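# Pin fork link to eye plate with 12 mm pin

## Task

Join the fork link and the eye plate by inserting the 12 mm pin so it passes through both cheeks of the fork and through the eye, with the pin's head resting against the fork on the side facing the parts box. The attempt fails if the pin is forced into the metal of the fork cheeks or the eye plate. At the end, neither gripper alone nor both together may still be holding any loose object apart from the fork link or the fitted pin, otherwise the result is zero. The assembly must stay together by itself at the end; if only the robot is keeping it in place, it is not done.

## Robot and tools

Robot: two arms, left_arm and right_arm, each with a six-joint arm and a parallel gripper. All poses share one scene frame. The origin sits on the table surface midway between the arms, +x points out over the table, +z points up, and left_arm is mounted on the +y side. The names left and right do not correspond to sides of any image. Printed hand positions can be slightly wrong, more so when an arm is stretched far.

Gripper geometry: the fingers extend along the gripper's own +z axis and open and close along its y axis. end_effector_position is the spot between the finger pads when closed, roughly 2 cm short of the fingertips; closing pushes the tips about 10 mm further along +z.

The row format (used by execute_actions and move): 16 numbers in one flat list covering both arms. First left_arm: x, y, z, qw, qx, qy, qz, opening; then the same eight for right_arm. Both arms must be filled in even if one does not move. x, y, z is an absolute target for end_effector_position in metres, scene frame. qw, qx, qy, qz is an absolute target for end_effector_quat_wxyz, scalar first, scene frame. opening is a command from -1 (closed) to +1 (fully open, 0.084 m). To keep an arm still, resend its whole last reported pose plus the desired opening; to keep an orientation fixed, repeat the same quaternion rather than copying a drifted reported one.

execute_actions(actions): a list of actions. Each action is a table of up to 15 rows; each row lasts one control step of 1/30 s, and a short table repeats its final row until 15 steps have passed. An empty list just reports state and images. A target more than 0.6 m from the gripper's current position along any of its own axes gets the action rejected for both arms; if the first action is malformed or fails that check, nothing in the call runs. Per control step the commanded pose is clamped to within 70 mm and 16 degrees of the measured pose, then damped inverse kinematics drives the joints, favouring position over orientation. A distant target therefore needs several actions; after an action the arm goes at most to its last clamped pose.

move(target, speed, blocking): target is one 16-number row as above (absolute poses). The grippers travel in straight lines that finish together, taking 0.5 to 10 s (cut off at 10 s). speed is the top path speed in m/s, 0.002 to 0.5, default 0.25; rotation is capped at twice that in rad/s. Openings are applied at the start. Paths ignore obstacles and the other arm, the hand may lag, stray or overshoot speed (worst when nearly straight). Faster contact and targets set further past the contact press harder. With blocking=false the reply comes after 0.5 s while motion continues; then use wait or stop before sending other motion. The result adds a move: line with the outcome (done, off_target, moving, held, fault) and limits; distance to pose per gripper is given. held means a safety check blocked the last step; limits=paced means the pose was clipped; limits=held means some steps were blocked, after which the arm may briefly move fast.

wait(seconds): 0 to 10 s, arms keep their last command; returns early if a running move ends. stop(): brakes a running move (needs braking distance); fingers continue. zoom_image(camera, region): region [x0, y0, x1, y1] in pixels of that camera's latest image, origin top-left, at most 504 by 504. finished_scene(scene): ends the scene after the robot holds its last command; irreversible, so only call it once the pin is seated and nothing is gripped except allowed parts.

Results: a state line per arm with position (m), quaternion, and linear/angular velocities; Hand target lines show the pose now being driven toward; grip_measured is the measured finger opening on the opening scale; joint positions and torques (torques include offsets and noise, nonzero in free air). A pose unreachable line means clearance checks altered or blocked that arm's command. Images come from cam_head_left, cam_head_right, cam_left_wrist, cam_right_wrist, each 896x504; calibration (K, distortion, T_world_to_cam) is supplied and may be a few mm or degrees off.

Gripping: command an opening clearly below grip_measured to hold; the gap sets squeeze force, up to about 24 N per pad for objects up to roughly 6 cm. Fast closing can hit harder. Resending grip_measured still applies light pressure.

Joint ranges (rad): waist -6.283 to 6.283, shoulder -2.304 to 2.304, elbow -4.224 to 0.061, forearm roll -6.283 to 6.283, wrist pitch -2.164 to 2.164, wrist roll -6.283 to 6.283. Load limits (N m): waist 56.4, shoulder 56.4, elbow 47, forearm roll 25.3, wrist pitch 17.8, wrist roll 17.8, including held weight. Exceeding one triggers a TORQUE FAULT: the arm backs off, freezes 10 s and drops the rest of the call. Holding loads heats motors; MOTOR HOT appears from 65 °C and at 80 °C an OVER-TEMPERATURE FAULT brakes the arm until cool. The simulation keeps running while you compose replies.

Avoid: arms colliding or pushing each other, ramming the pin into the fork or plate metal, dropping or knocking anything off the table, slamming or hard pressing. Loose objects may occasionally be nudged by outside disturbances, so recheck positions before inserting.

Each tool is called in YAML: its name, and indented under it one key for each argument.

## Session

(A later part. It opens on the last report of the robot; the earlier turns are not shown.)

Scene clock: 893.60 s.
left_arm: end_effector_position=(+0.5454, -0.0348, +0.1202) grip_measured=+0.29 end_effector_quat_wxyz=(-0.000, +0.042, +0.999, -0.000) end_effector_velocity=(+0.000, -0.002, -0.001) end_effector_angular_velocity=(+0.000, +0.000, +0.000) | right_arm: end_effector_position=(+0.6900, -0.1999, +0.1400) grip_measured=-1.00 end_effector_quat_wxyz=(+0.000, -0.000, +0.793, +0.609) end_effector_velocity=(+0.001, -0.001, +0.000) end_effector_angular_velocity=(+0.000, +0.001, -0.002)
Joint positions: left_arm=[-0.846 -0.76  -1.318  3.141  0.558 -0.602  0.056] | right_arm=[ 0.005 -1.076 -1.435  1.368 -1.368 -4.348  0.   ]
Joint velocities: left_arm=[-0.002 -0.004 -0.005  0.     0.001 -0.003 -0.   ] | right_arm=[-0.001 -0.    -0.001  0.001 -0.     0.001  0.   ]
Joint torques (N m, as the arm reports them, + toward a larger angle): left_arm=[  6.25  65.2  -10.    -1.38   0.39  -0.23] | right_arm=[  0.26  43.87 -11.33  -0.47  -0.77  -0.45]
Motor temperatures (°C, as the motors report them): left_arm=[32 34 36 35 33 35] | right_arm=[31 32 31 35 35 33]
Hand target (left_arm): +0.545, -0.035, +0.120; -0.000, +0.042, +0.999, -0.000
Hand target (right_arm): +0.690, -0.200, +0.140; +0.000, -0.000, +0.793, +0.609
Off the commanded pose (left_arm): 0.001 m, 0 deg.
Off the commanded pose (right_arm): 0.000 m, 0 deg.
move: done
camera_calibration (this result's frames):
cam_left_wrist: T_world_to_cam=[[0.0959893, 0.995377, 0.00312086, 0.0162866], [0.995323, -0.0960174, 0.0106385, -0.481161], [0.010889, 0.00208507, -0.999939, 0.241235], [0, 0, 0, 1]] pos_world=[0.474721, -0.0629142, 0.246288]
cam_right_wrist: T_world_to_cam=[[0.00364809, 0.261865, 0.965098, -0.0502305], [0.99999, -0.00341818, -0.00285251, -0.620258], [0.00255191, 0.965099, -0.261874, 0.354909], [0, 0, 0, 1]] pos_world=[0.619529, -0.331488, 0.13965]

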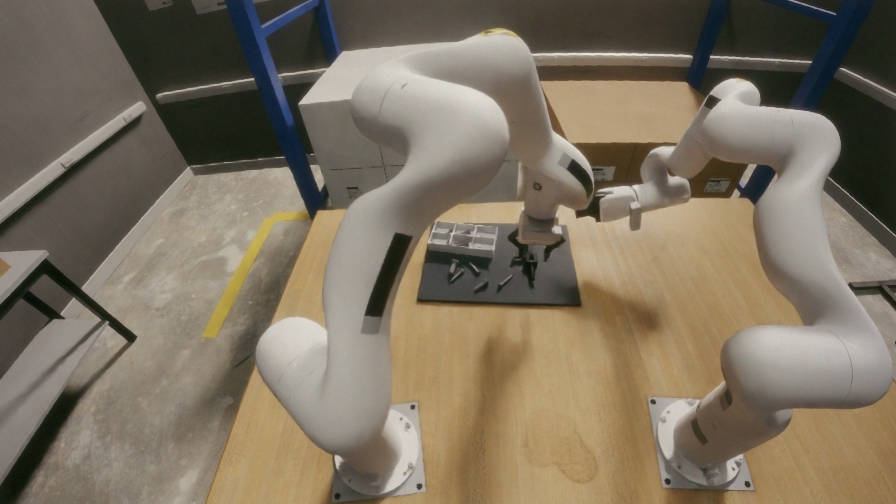

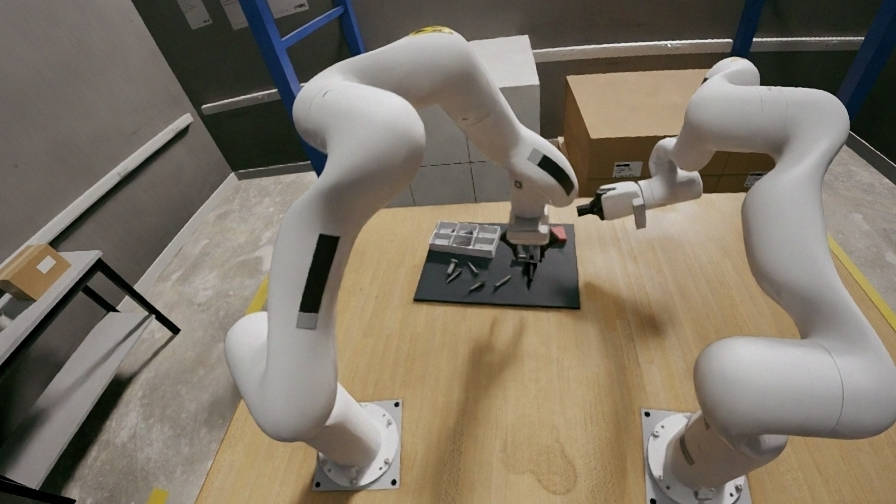

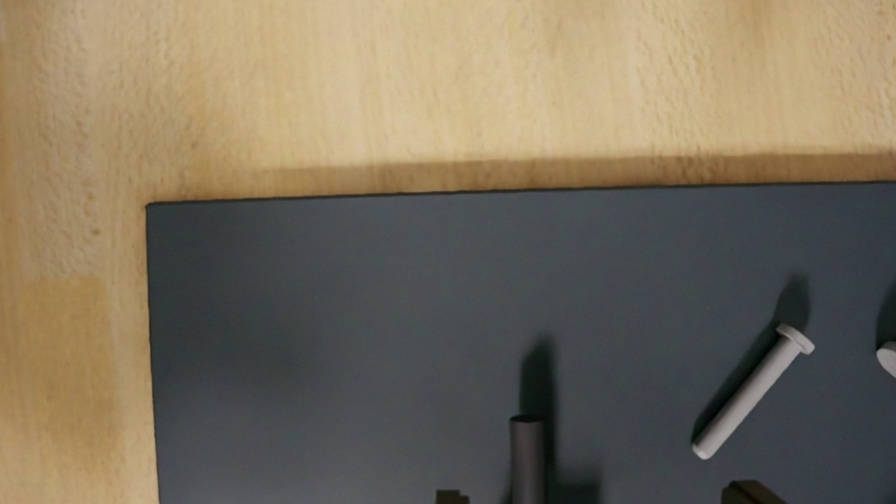

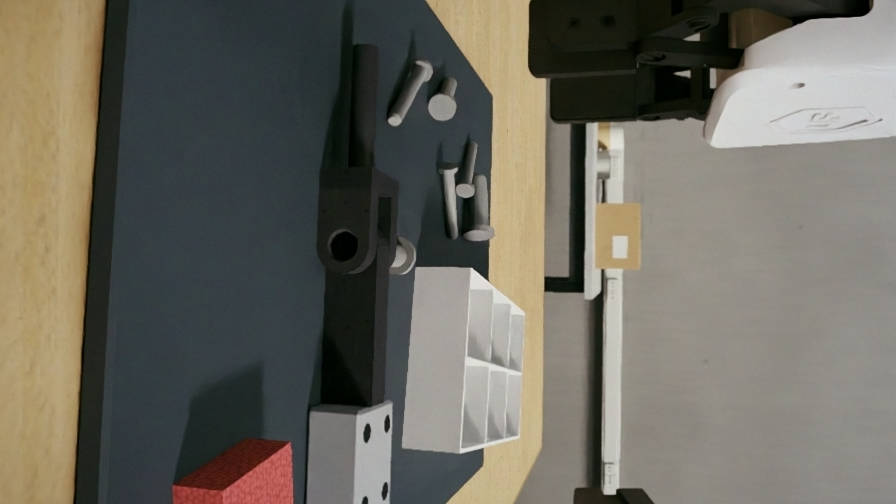

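move:
  target: [0.624,0.06,0.13,0,0.707,0.707,0,-1, 0.6,-0.2,0.14,0,0.042,0.999,0,0.2]
  speed: 0.15

move:
  target: [0.624,0.045,0.11,0,0.707,0.707,0,-1, 0.54,-0.035,0.1,0,0.042,0.999,0,0.2]
  speed: 0.1

move:
  target: [0.624,0.04,0.042,0,0.707,0.707,0,-1, 0.54,-0.035,0.033,0,0.042,0.999,0,0.2]
  speed: 0.04

Scene clock: 900.80 s.
left_arm: end_effector_position=(+0.6237, +0.0601, +0.1300) grip_measured=-1.00 end_effector_quat_wxyz=(+0.000, +0.707, +0.707, +0.000) end_effector_velocity=(+0.001, +0.000, +0.000) end_effector_angular_velocity=(-0.002, -0.000, -0.005) | right_arm: end_effector_position=(+0.5999, -0.2002, +0.1404) grip_measured=+0.19 end_effector_quat_wxyz=(+0.002, +0.042, +0.999, +0.001) end_effector_velocity=(+0.000, -0.000, -0.000) end_effector_angular_velocity=(-0.012, +0.000, -0.001)
Joint positions: left_arm=[-0.651 -0.77  -1.363  3.142  0.592  1.078  0.   ] | right_arm=[ 0.413 -0.608 -1.116  0.002 -0.503 -2.768  0.052]
Joint velocities: left_arm=[ 0.001  0.    -0.    -0.002 -0.     0.008  0.   ] | right_arm=[ 0.004 -0.002 -0.003 -0.025 -0.005  0.027 -0.   ]
Joint torques (N m, as the arm reports them, + toward a larger angle): left_arm=[  6.57  67.22 -10.69  -1.61   0.38  -0.36] | right_arm=[  0.64  34.7  -12.32  -1.14   0.56  -0.44]
Motor temperatures (°C, as the motors report them): left_arm=[32 34 37 35 33 35] | right_arm=[31 32 31 35 35 33]
Hand target (left_arm): +0.624, +0.060, +0.130; +0.000, +0.707, +0.707, +0.000
Hand target (right_arm): +0.600, -0.200, +0.140; +0.002, +0.042, +0.999, +0.001
Off the commanded pose (left_arm): 0.000 m, 0 deg.
Off the commanded pose (right_arm): 0.000 m, 0 deg.
move: done
camera_calibration (this result's frames):
cam_left_wrist: T_world_to_cam=[[0.999924, -0.0117309, 0.00370456, -0.589038], [-0.0117705, -0.999872, 0.0108657, 0.132326], [0.00357662, -0.0109085, -0.999934, 0.255311], [0, 0, 0, 1]] pos_world=[0.589638, 0.128185, 0.256039]
cam_right_wrist: T_world_to_cam=[[0.0884613, 0.996078, -0.00151074, 0.181647], [0.996058, -0.0884494, 0.00667638, -0.54614], [0.00651657, -0.00209539, -0.999977, 0.263201], [0, 0, 0, 1]] pos_world=[0.526203, -0.228689, 0.267116]

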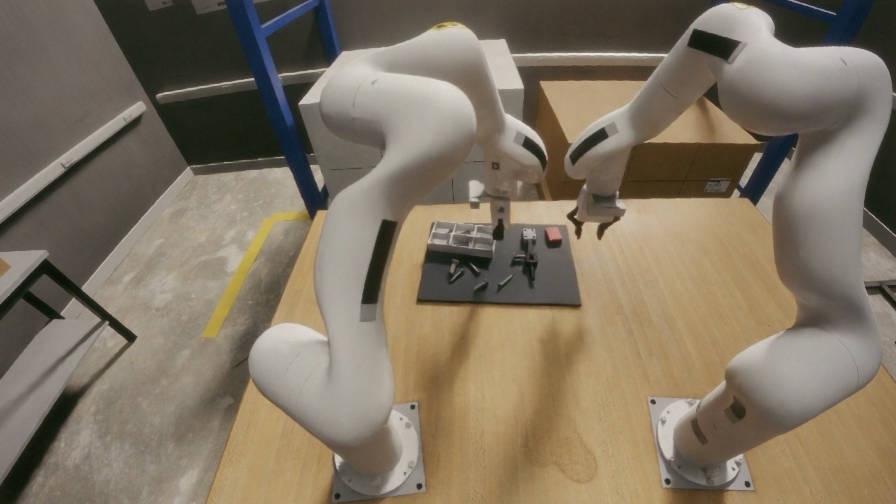

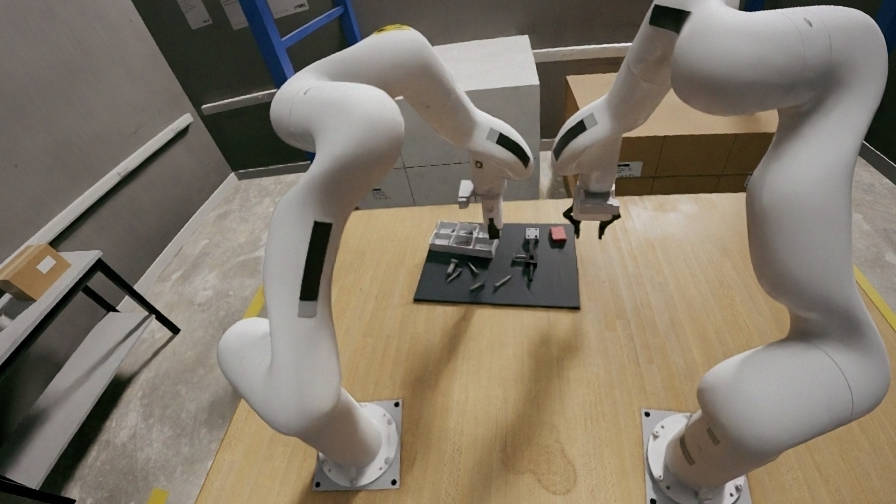

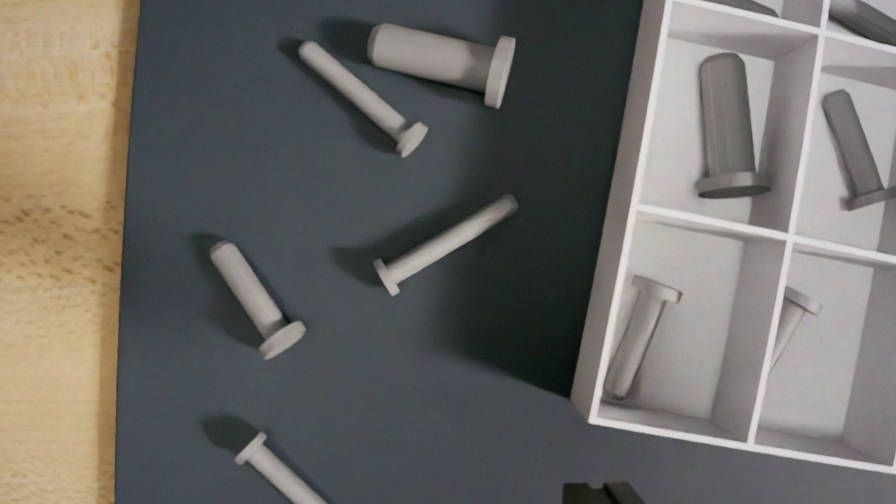

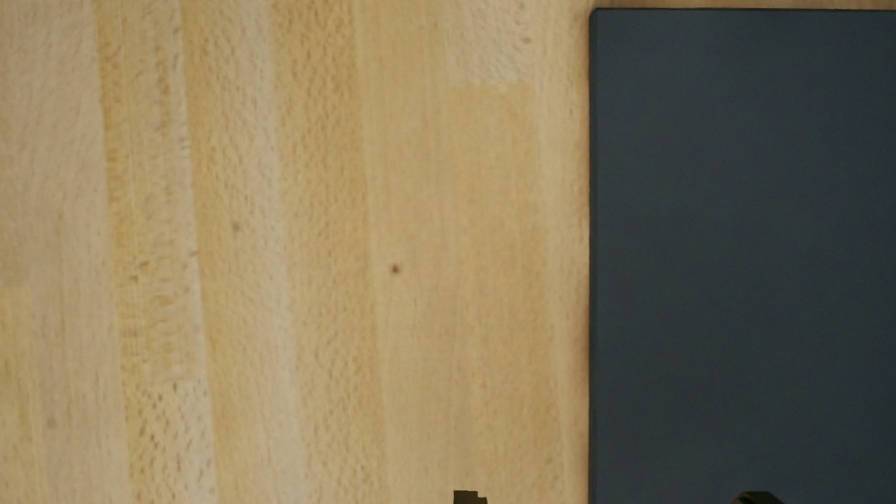

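Scene clock: 902.87 s.
left_arm: end_effector_position=(+0.6238, +0.0561, +0.1248) grip_measured=-1.00 end_effector_quat_wxyz=(+0.000, +0.707, +0.707, +0.000) end_effector_velocity=(+0.000, +0.000, -0.000) end_effector_angular_velocity=(+0.000, +0.001, +0.001) | right_arm: end_effector_position=(+0.5917, -0.1782, +0.1350) grip_measured=+0.19 end_effector_quat_wxyz=(+0.002, +0.042, +0.999, +0.001) end_effector_velocity=(+0.001, +0.001, +0.001) end_effector_angular_velocity=(+0.001, -0.002, +0.000)
Joint positions: left_arm=[-0.657 -0.782 -1.369  3.142  0.587  1.073  0.   ] | right_arm=[ 0.455 -0.616 -1.113  0.003 -0.493 -2.728  0.052]
Joint velocities: left_arm=[ 0.001 -0.    -0.    -0.     0.     0.     0.   ] | right_arm=[ 0.001  0.    -0.002  0.001  0.    -0.    -0.   ]
Joint torques (N m, as the arm reports them, + toward a larger angle): left_arm=[  6.8   66.03 -10.21  -1.43   0.36  -0.25] | right_arm=[ -1.32  34.57 -12.64  -0.93   0.32  -0.25]
Motor temperatures (°C, as the motors report them): left_arm=[32 34 37 35 33 35] | right_arm=[31 32 31 35 35 33]
Hand target (left_arm): +0.624, +0.056, +0.125; +0.000, +0.707, +0.707, +0.000
Hand target (right_arm): +0.592, -0.178, +0.135; +0.002, +0.042, +0.999, +0.001
Off the commanded pose (left_arm): 0.018 m, 0 deg.
Off the commanded pose (right_arm): 0.156 m, 0 deg; position clipped at the last step of the last action.
move: held (left_arm, right_arm); limits=paced,held; held on 50 of 62 steps (right_arm, left_arm), including the last (right_arm, left_arm)
pose unreachable (left arm): on one or more control steps of this call, first in action 0 (counted from 0), this arm could not follow its commanded pose, so it was not sent that pose on those steps. On the call's last step it was still not sent that pose. It may still have moved: this result reports where it is.
cause: the commanded pose would bring a part of the arm too close to another arm (a part of this arm just beyond joint 4 (forearm roll) and a part of the other arm just beyond its joint 4 (forearm roll), along the way the arms are being sent).
pose unreachable (right arm): on one or more control steps of this call, first in action 0 (counted from 0), this arm could not follow its commanded pose, so it was not sent that pose on those steps. On the call's last step it was still not sent that pose. It may still have moved: this result reports where it is.
cause: the commanded pose would bring a part of the arm too close to another arm (a part of this arm just beyond joint 4 (forearm roll) and a part of the other arm just beyond its joint 4 (forearm roll)).
camera_calibration (this result's frames):
cam_left_wrist: T_world_to_cam=[[0.999923, -0.0118353, 0.0036004, -0.589127], [-0.0118739, -0.99987, 0.0108873, 0.128502], [0.00347108, -0.0109292, -0.999934, 0.250096], [0, 0, 0, 1]] pos_world=[0.589739, 0.124246, 0.250801]
cam_right_wrist: T_world_to_cam=[[0.0880208, 0.996118, -0.00149169, 0.160733], [0.996103, -0.0880109, 0.00575817, -0.535809], [0.00560453, -0.00199271, -0.999982, 0.258464], [0, 0, 0, 1]] pos_world=[0.518125, -0.206751, 0.261784]

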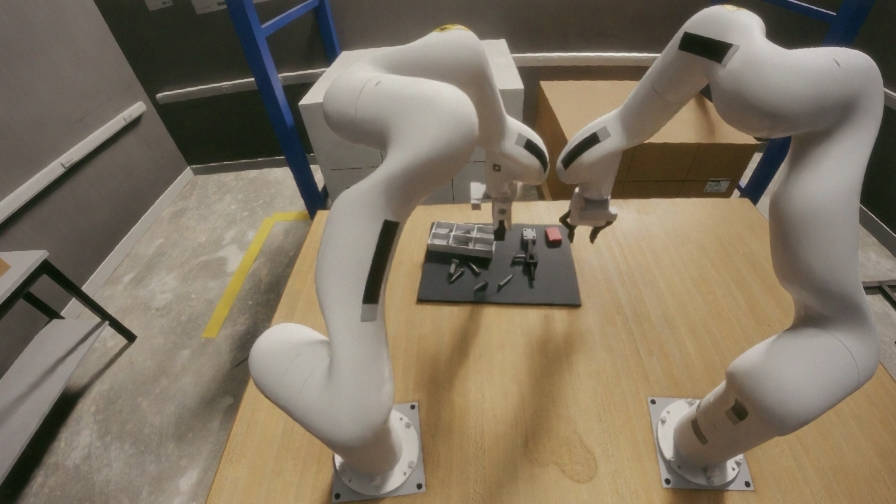

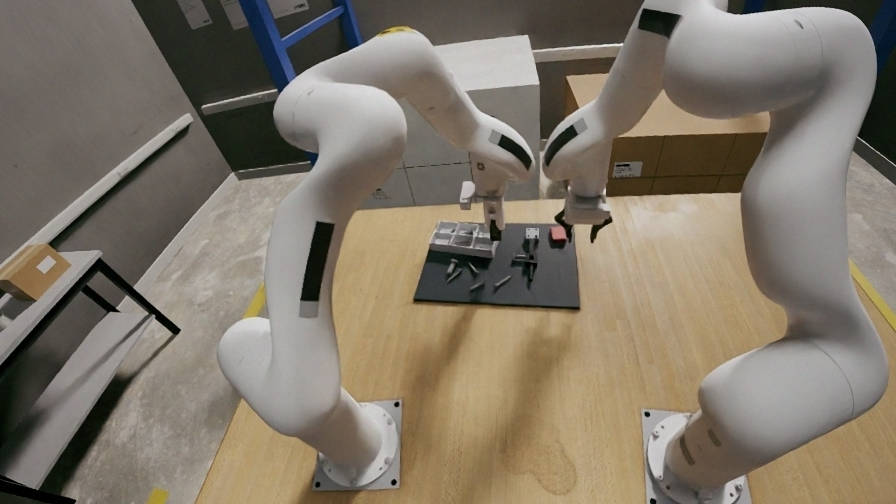

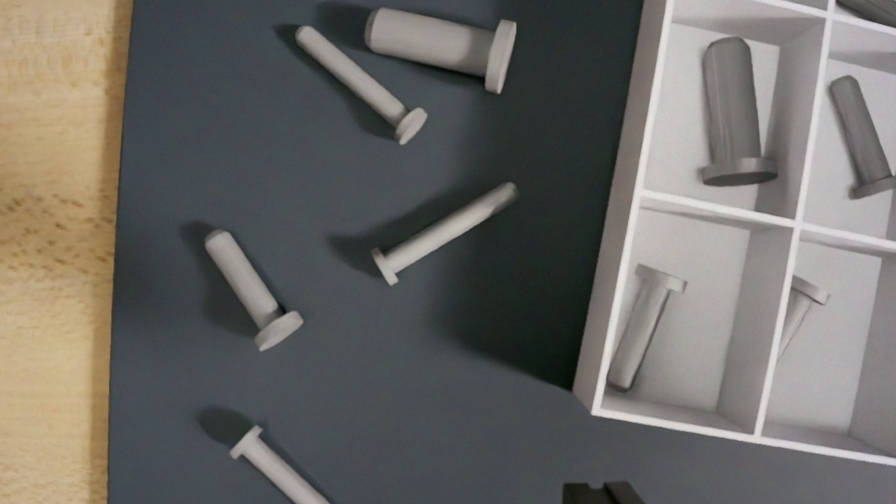

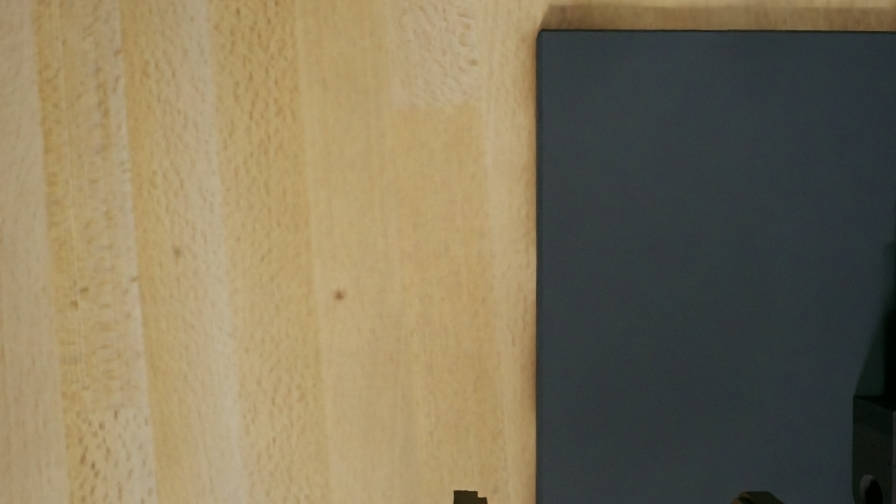

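Scene clock: 907.67 s.
left_arm: end_effector_position=(+0.6238, +0.0548, +0.1177) grip_measured=-1.00 end_effector_quat_wxyz=(+0.000, +0.707, +0.707, +0.000) end_effector_velocity=(-0.000, -0.000, +0.000) end_effector_angular_velocity=(+0.001, +0.000, -0.002) | right_arm: end_effector_position=(+0.5890, -0.1712, +0.1300) grip_measured=+0.19 end_effector_quat_wxyz=(+0.002, +0.042, +0.999, +0.001) end_effector_velocity=(+0.000, +0.001, +0.001) end_effector_angular_velocity=(-0.000, -0.001, +0.003)
Joint positions: left_arm=[-0.658 -0.794 -1.372  3.142  0.577  1.071  0.   ] | right_arm=[ 0.468 -0.624 -1.112  0.002 -0.484 -2.714  0.052]
Joint velocities: left_arm=[-0.001  0.     0.     0.001  0.001  0.     0.   ] | right_arm=[ 0.002  0.001 -0.001 -0.002 -0.     0.001  0.   ]
Joint torques (N m, as the arm reports them, + toward a larger angle): left_arm=[  6.21  67.08 -10.57  -1.68   0.43  -0.22] | right_arm=[  0.18  38.3  -13.96  -0.31   0.05  -0.19]
Motor temperatures (°C, as the motors report them): left_arm=[32 34 37 35 33 35] | right_arm=[31 32 31 35 35 33]
Hand target (left_arm): +0.624, +0.055, +0.118; +0.000, +0.707, +0.707, +0.000
Hand target (right_arm): +0.589, -0.171, +0.130; +0.002, +0.042, +0.999, +0.001
Off the commanded pose (left_arm): 0.077 m, 0 deg; position clipped at the last step of the last action.
Off the commanded pose (right_arm): 0.174 m, 0 deg; position clipped at the last step of the last action.
move: held (left_arm, right_arm); limits=paced,held; held on 133 of 144 steps (right_arm, left_arm), including the last (right_arm, left_arm)
pose unreachable (left arm): on one or more control steps of this call, first in action 0 (counted from 0), this arm could not follow its commanded pose, so it was not sent that pose on those steps. On the call's last step it was still not sent that pose. It may still have moved: this result reports where it is.
cause: the commanded pose would bring a part of the arm too close to another arm (a part of this arm just beyond joint 4 (forearm roll) and a part of the other arm just beyond its joint 4 (forearm roll)).
pose unreachable (right arm): on one or more control steps of this call, first in action 0 (counted from 0), this arm could not follow its commanded pose, so it was not sent that pose on those steps. On the call's last step it was still not sent that pose. It may still have moved: this result reports where it is.
cause: the commanded pose would bring a part of the arm too close to another arm (a part of this arm just beyond joint 4 (forearm roll) and a part of the other arm just beyond its joint 4 (forearm roll)).
camera_calibration (this result's frames):
cam_left_wrist: T_world_to_cam=[[0.999923, -0.0118517, 0.00354925, -0.589119], [-0.0118897, -0.99987, 0.0108614, 0.127227], [0.00342007, -0.0109027, -0.999935, 0.243046], [0, 0, 0, 1]] pos_world=[0.589756, 0.122879, 0.243739]
cam_right_wrist: T_world_to_cam=[[0.0879161, 0.996127, -0.00161363, 0.154015], [0.996114, -0.0879062, 0.00546785, -0.532483], [0.00530483, -0.00208807, -0.999984, 0.253596], [0, 0, 0, 1]] pos_world=[0.515528, -0.199698, 0.256752]

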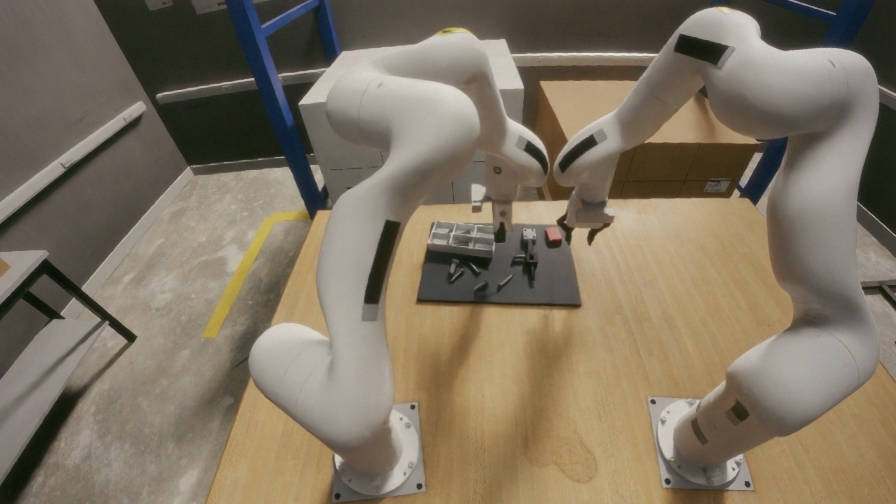

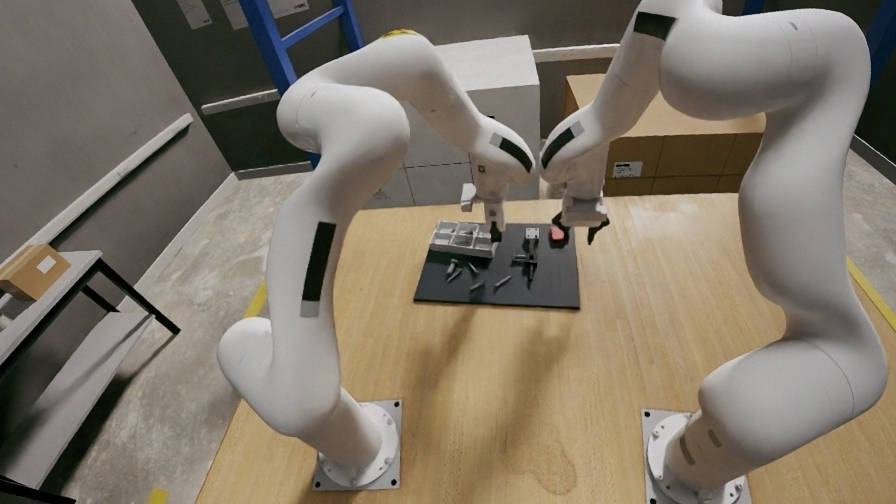

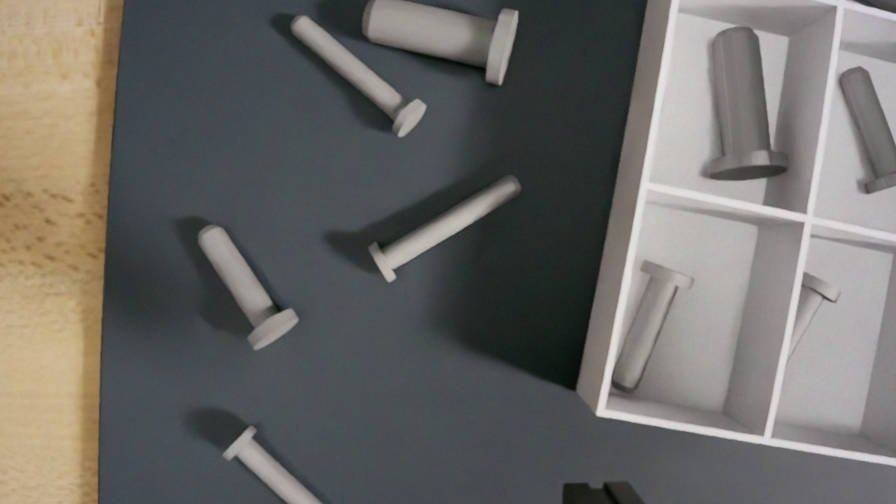

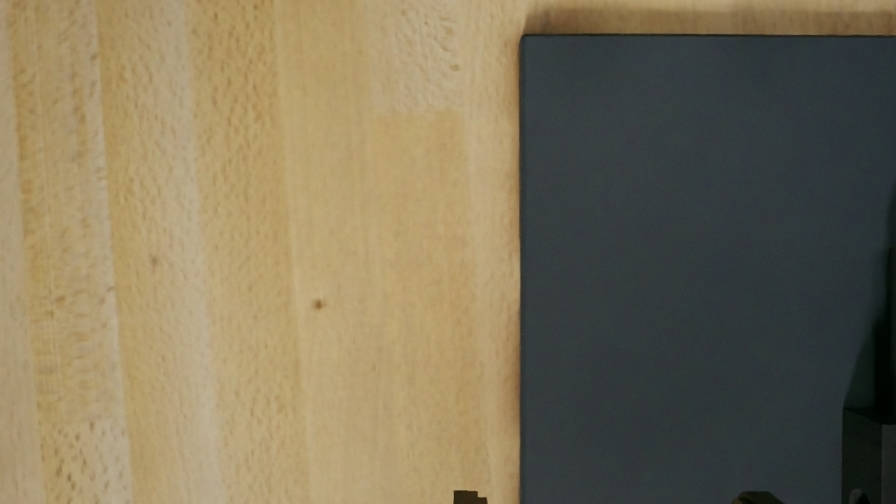

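move:
  target: [0.63,0.12,0.13,0,0.707,0.707,0,-1, 0.535,-0.07,0.09,0,0.04,0.965,0.259,0.2]
  speed: 0.1

move:
  target: [0.63,0.12,0.13,0,0.707,0.707,0,-1, 0.535,-0.034,0.033,0,0.04,0.965,0.259,0.2]
  speed: 0.04

Scene clock: 913.93 s.
left_arm: end_effector_position=(+0.6298, +0.1199, +0.1299) grip_measured=-1.00 end_effector_quat_wxyz=(+0.000, +0.707, +0.707, +0.000) end_effector_velocity=(+0.001, +0.001, +0.001) end_effector_angular_velocity=(-0.001, -0.002, +0.001) | right_arm: end_effector_position=(+0.5350, -0.0709, +0.0900) grip_measured=+0.19 end_effector_quat_wxyz=(-0.001, +0.040, +0.966, +0.257) end_effector_velocity=(-0.001, +0.001, -0.000) end_effector_angular_velocity=(+0.012, -0.007, -0.002)
Joint positions: left_arm=[-0.56  -0.728 -1.29   3.142  0.562  1.17   0.   ] | right_arm=[ 0.469 -0.661 -0.934  1.45  -0.482 -4.095  0.052]
Joint velocities: left_arm=[ 0.002  0.002  0.001 -0.    -0.     0.001  0.   ] | right_arm=[-0.001  0.001  0.009  0.041 -0.006 -0.043 -0.   ]
Joint torques (N m, as the arm reports them, + toward a larger angle): left_arm=[  6.42  63.8  -10.39  -1.27   0.45  -0.32] | right_arm=[  0.68  35.54 -10.72  -1.15  -0.28   0.02]
Motor temperatures (°C, as the motors report them): left_arm=[32 34 37 35 33 35] | right_arm=[31 32 31 35 35 33]
Hand target (left_arm): +0.630, +0.120, +0.130; +0.000, +0.707, +0.707, +0.000
Hand target (right_arm): +0.535, -0.071, +0.090; -0.001, +0.041, +0.965, +0.257
Off the commanded pose (left_arm): 0.000 m, 0 deg.
Off the commanded pose (right_arm): 0.001 m, 0 deg.
move: done
camera_calibration (this result's frames):
cam_left_wrist: T_world_to_cam=[[0.99992, -0.0121321, 0.00351477, -0.594334], [-0.0121696, -0.999867, 0.0108769, 0.1925], [0.00338235, -0.0109188, -0.999935, 0.255987], [0, 0, 0, 1]] pos_world=[0.595763, 0.188058, 0.255966]
cam_right_wrist: T_world_to_cam=[[0.0825836, 0.866562, 0.492189, 0.00804232], [0.996373, -0.0819542, -0.0228888, -0.466755], [0.0205024, 0.492294, -0.870187, 0.229338], [0, 0, 0, 1]] pos_world=[0.459696, -0.158123, 0.184925]

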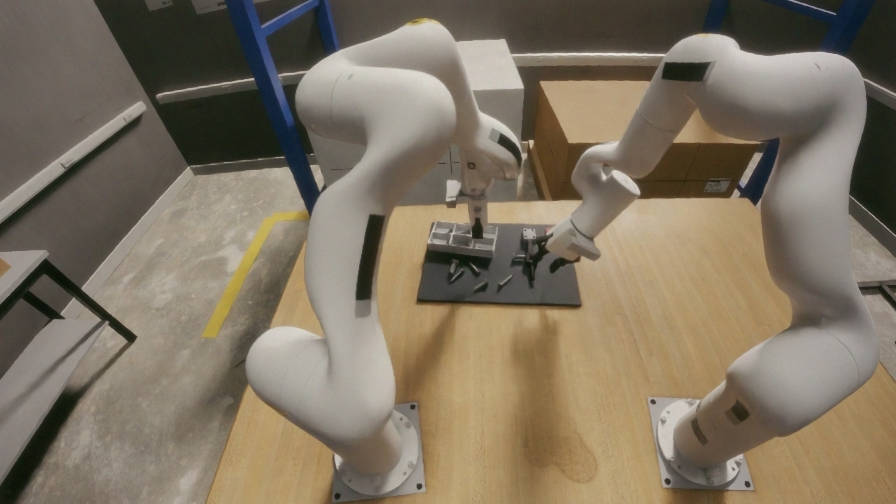

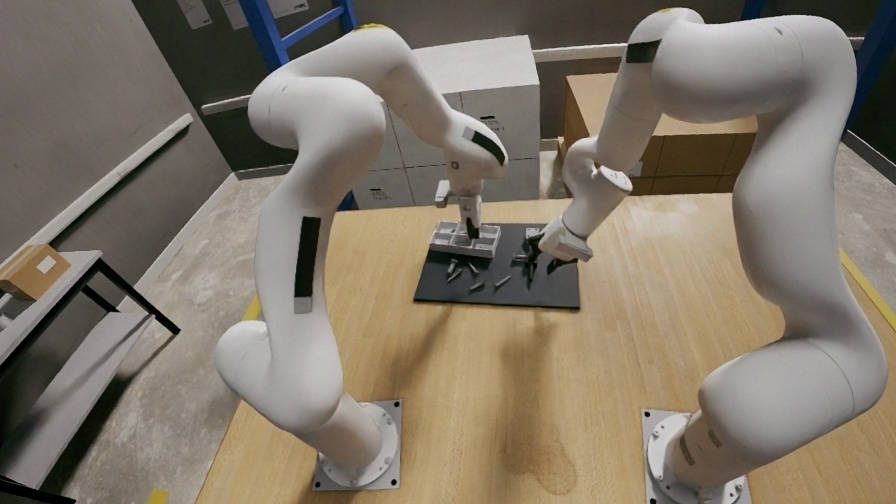

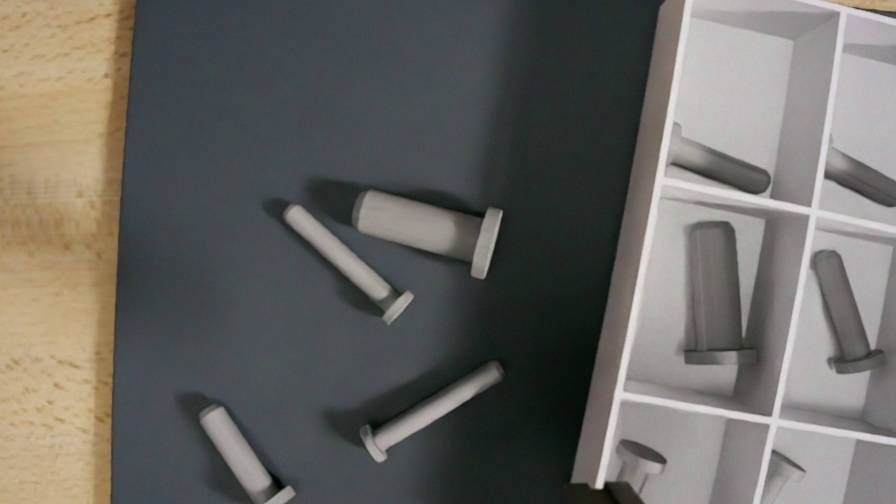

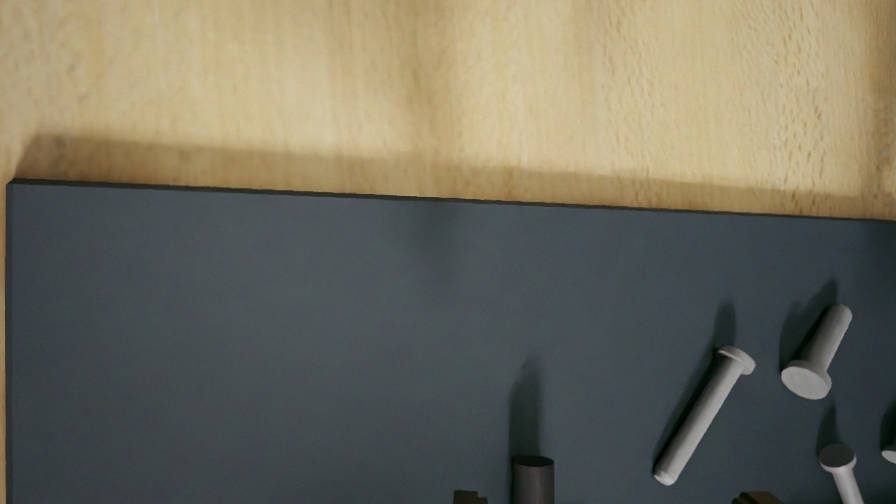

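Scene clock: 915.97 s.
left_arm: end_effector_position=(+0.6300, +0.1200, +0.1300) grip_measured=-1.00 end_effector_quat_wxyz=(-0.000, +0.707, +0.707, +0.000) end_effector_velocity=(-0.000, +0.000, -0.000) end_effector_angular_velocity=(+0.001, +0.001, -0.000) | right_arm: end_effector_position=(+0.5366, -0.0341, +0.0362) grip_measured=+0.20 end_effector_quat_wxyz=(+0.002, +0.040, +0.965, +0.260) end_effector_velocity=(-0.000, +0.002, -0.001) end_effector_angular_velocity=(-0.006, -0.007, +0.004)
Joint positions: left_arm=[-0.56  -0.729 -1.291  3.142  0.562  1.17   0.   ] | right_arm=[ 0.534 -0.802 -1.002  1.674 -0.469 -4.274  0.053]
Joint velocities: left_arm=[-0.    -0.     0.     0.     0.001  0.     0.   ] | right_arm=[ 0.007  0.     0.001  0.011  0.009 -0.011  0.   ]
Joint torques (N m, as the arm reports them, + toward a larger angle): left_arm=[  6.53  63.41 -10.13  -1.81   0.38  -0.32] | right_arm=[ 13.33   1.95 -10.15   1.41   0.23  -1.19]
Motor temperatures (°C, as the motors report them): left_arm=[32 34 37 35 33 35] | right_arm=[31 32 31 35 35 33]
Hand target (left_arm): +0.630, +0.120, +0.130; +0.000, +0.707, +0.707, -0.000
Hand target (right_arm): +0.535, -0.034, +0.033; -0.000, +0.040, +0.965, +0.259
Off the commanded pose (left_arm): 0.000 m, 0 deg.
Off the commanded pose (right_arm): 0.004 m, 0 deg.
move: off_target (right_arm)
camera_calibration (this result's frames):
cam_left_wrist: T_world_to_cam=[[0.999921, -0.0121175, 0.00336279, -0.594527], [-0.0121536, -0.999866, 0.0109474, 0.192557], [0.00322969, -0.0109874, -0.999934, 0.256163], [0, 0, 0, 1]] pos_world=[0.595993, 0.188141, 0.256037]
cam_right_wrist: T_world_to_cam=[[0.0794304, 0.86346, 0.498123, 0.00385777], [0.996477, -0.0822761, -0.0162779, -0.466894], [0.0269283, 0.497661, -0.866953, 0.160968], [0, 0, 0, 1]] pos_world=[0.460608, -0.121853, 0.13003]

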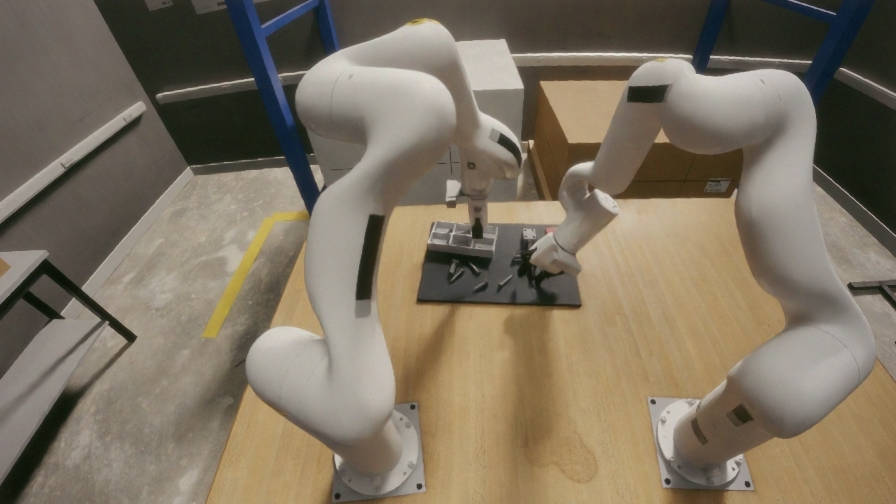

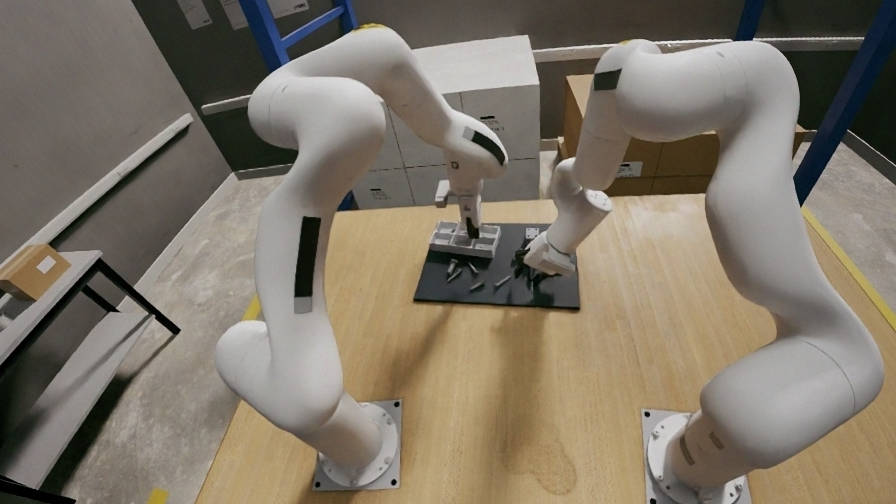

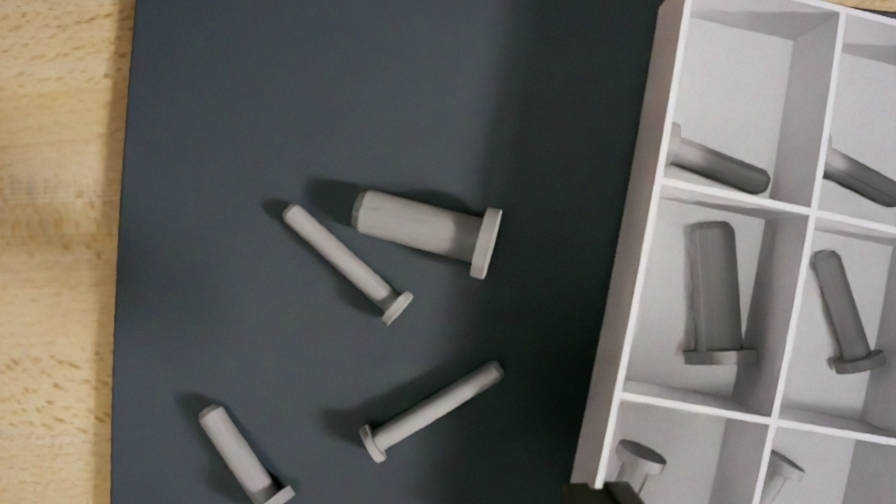

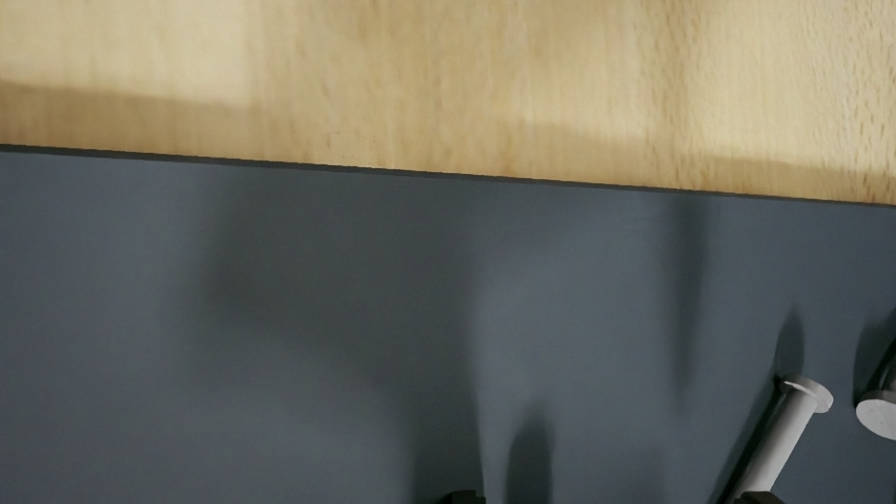

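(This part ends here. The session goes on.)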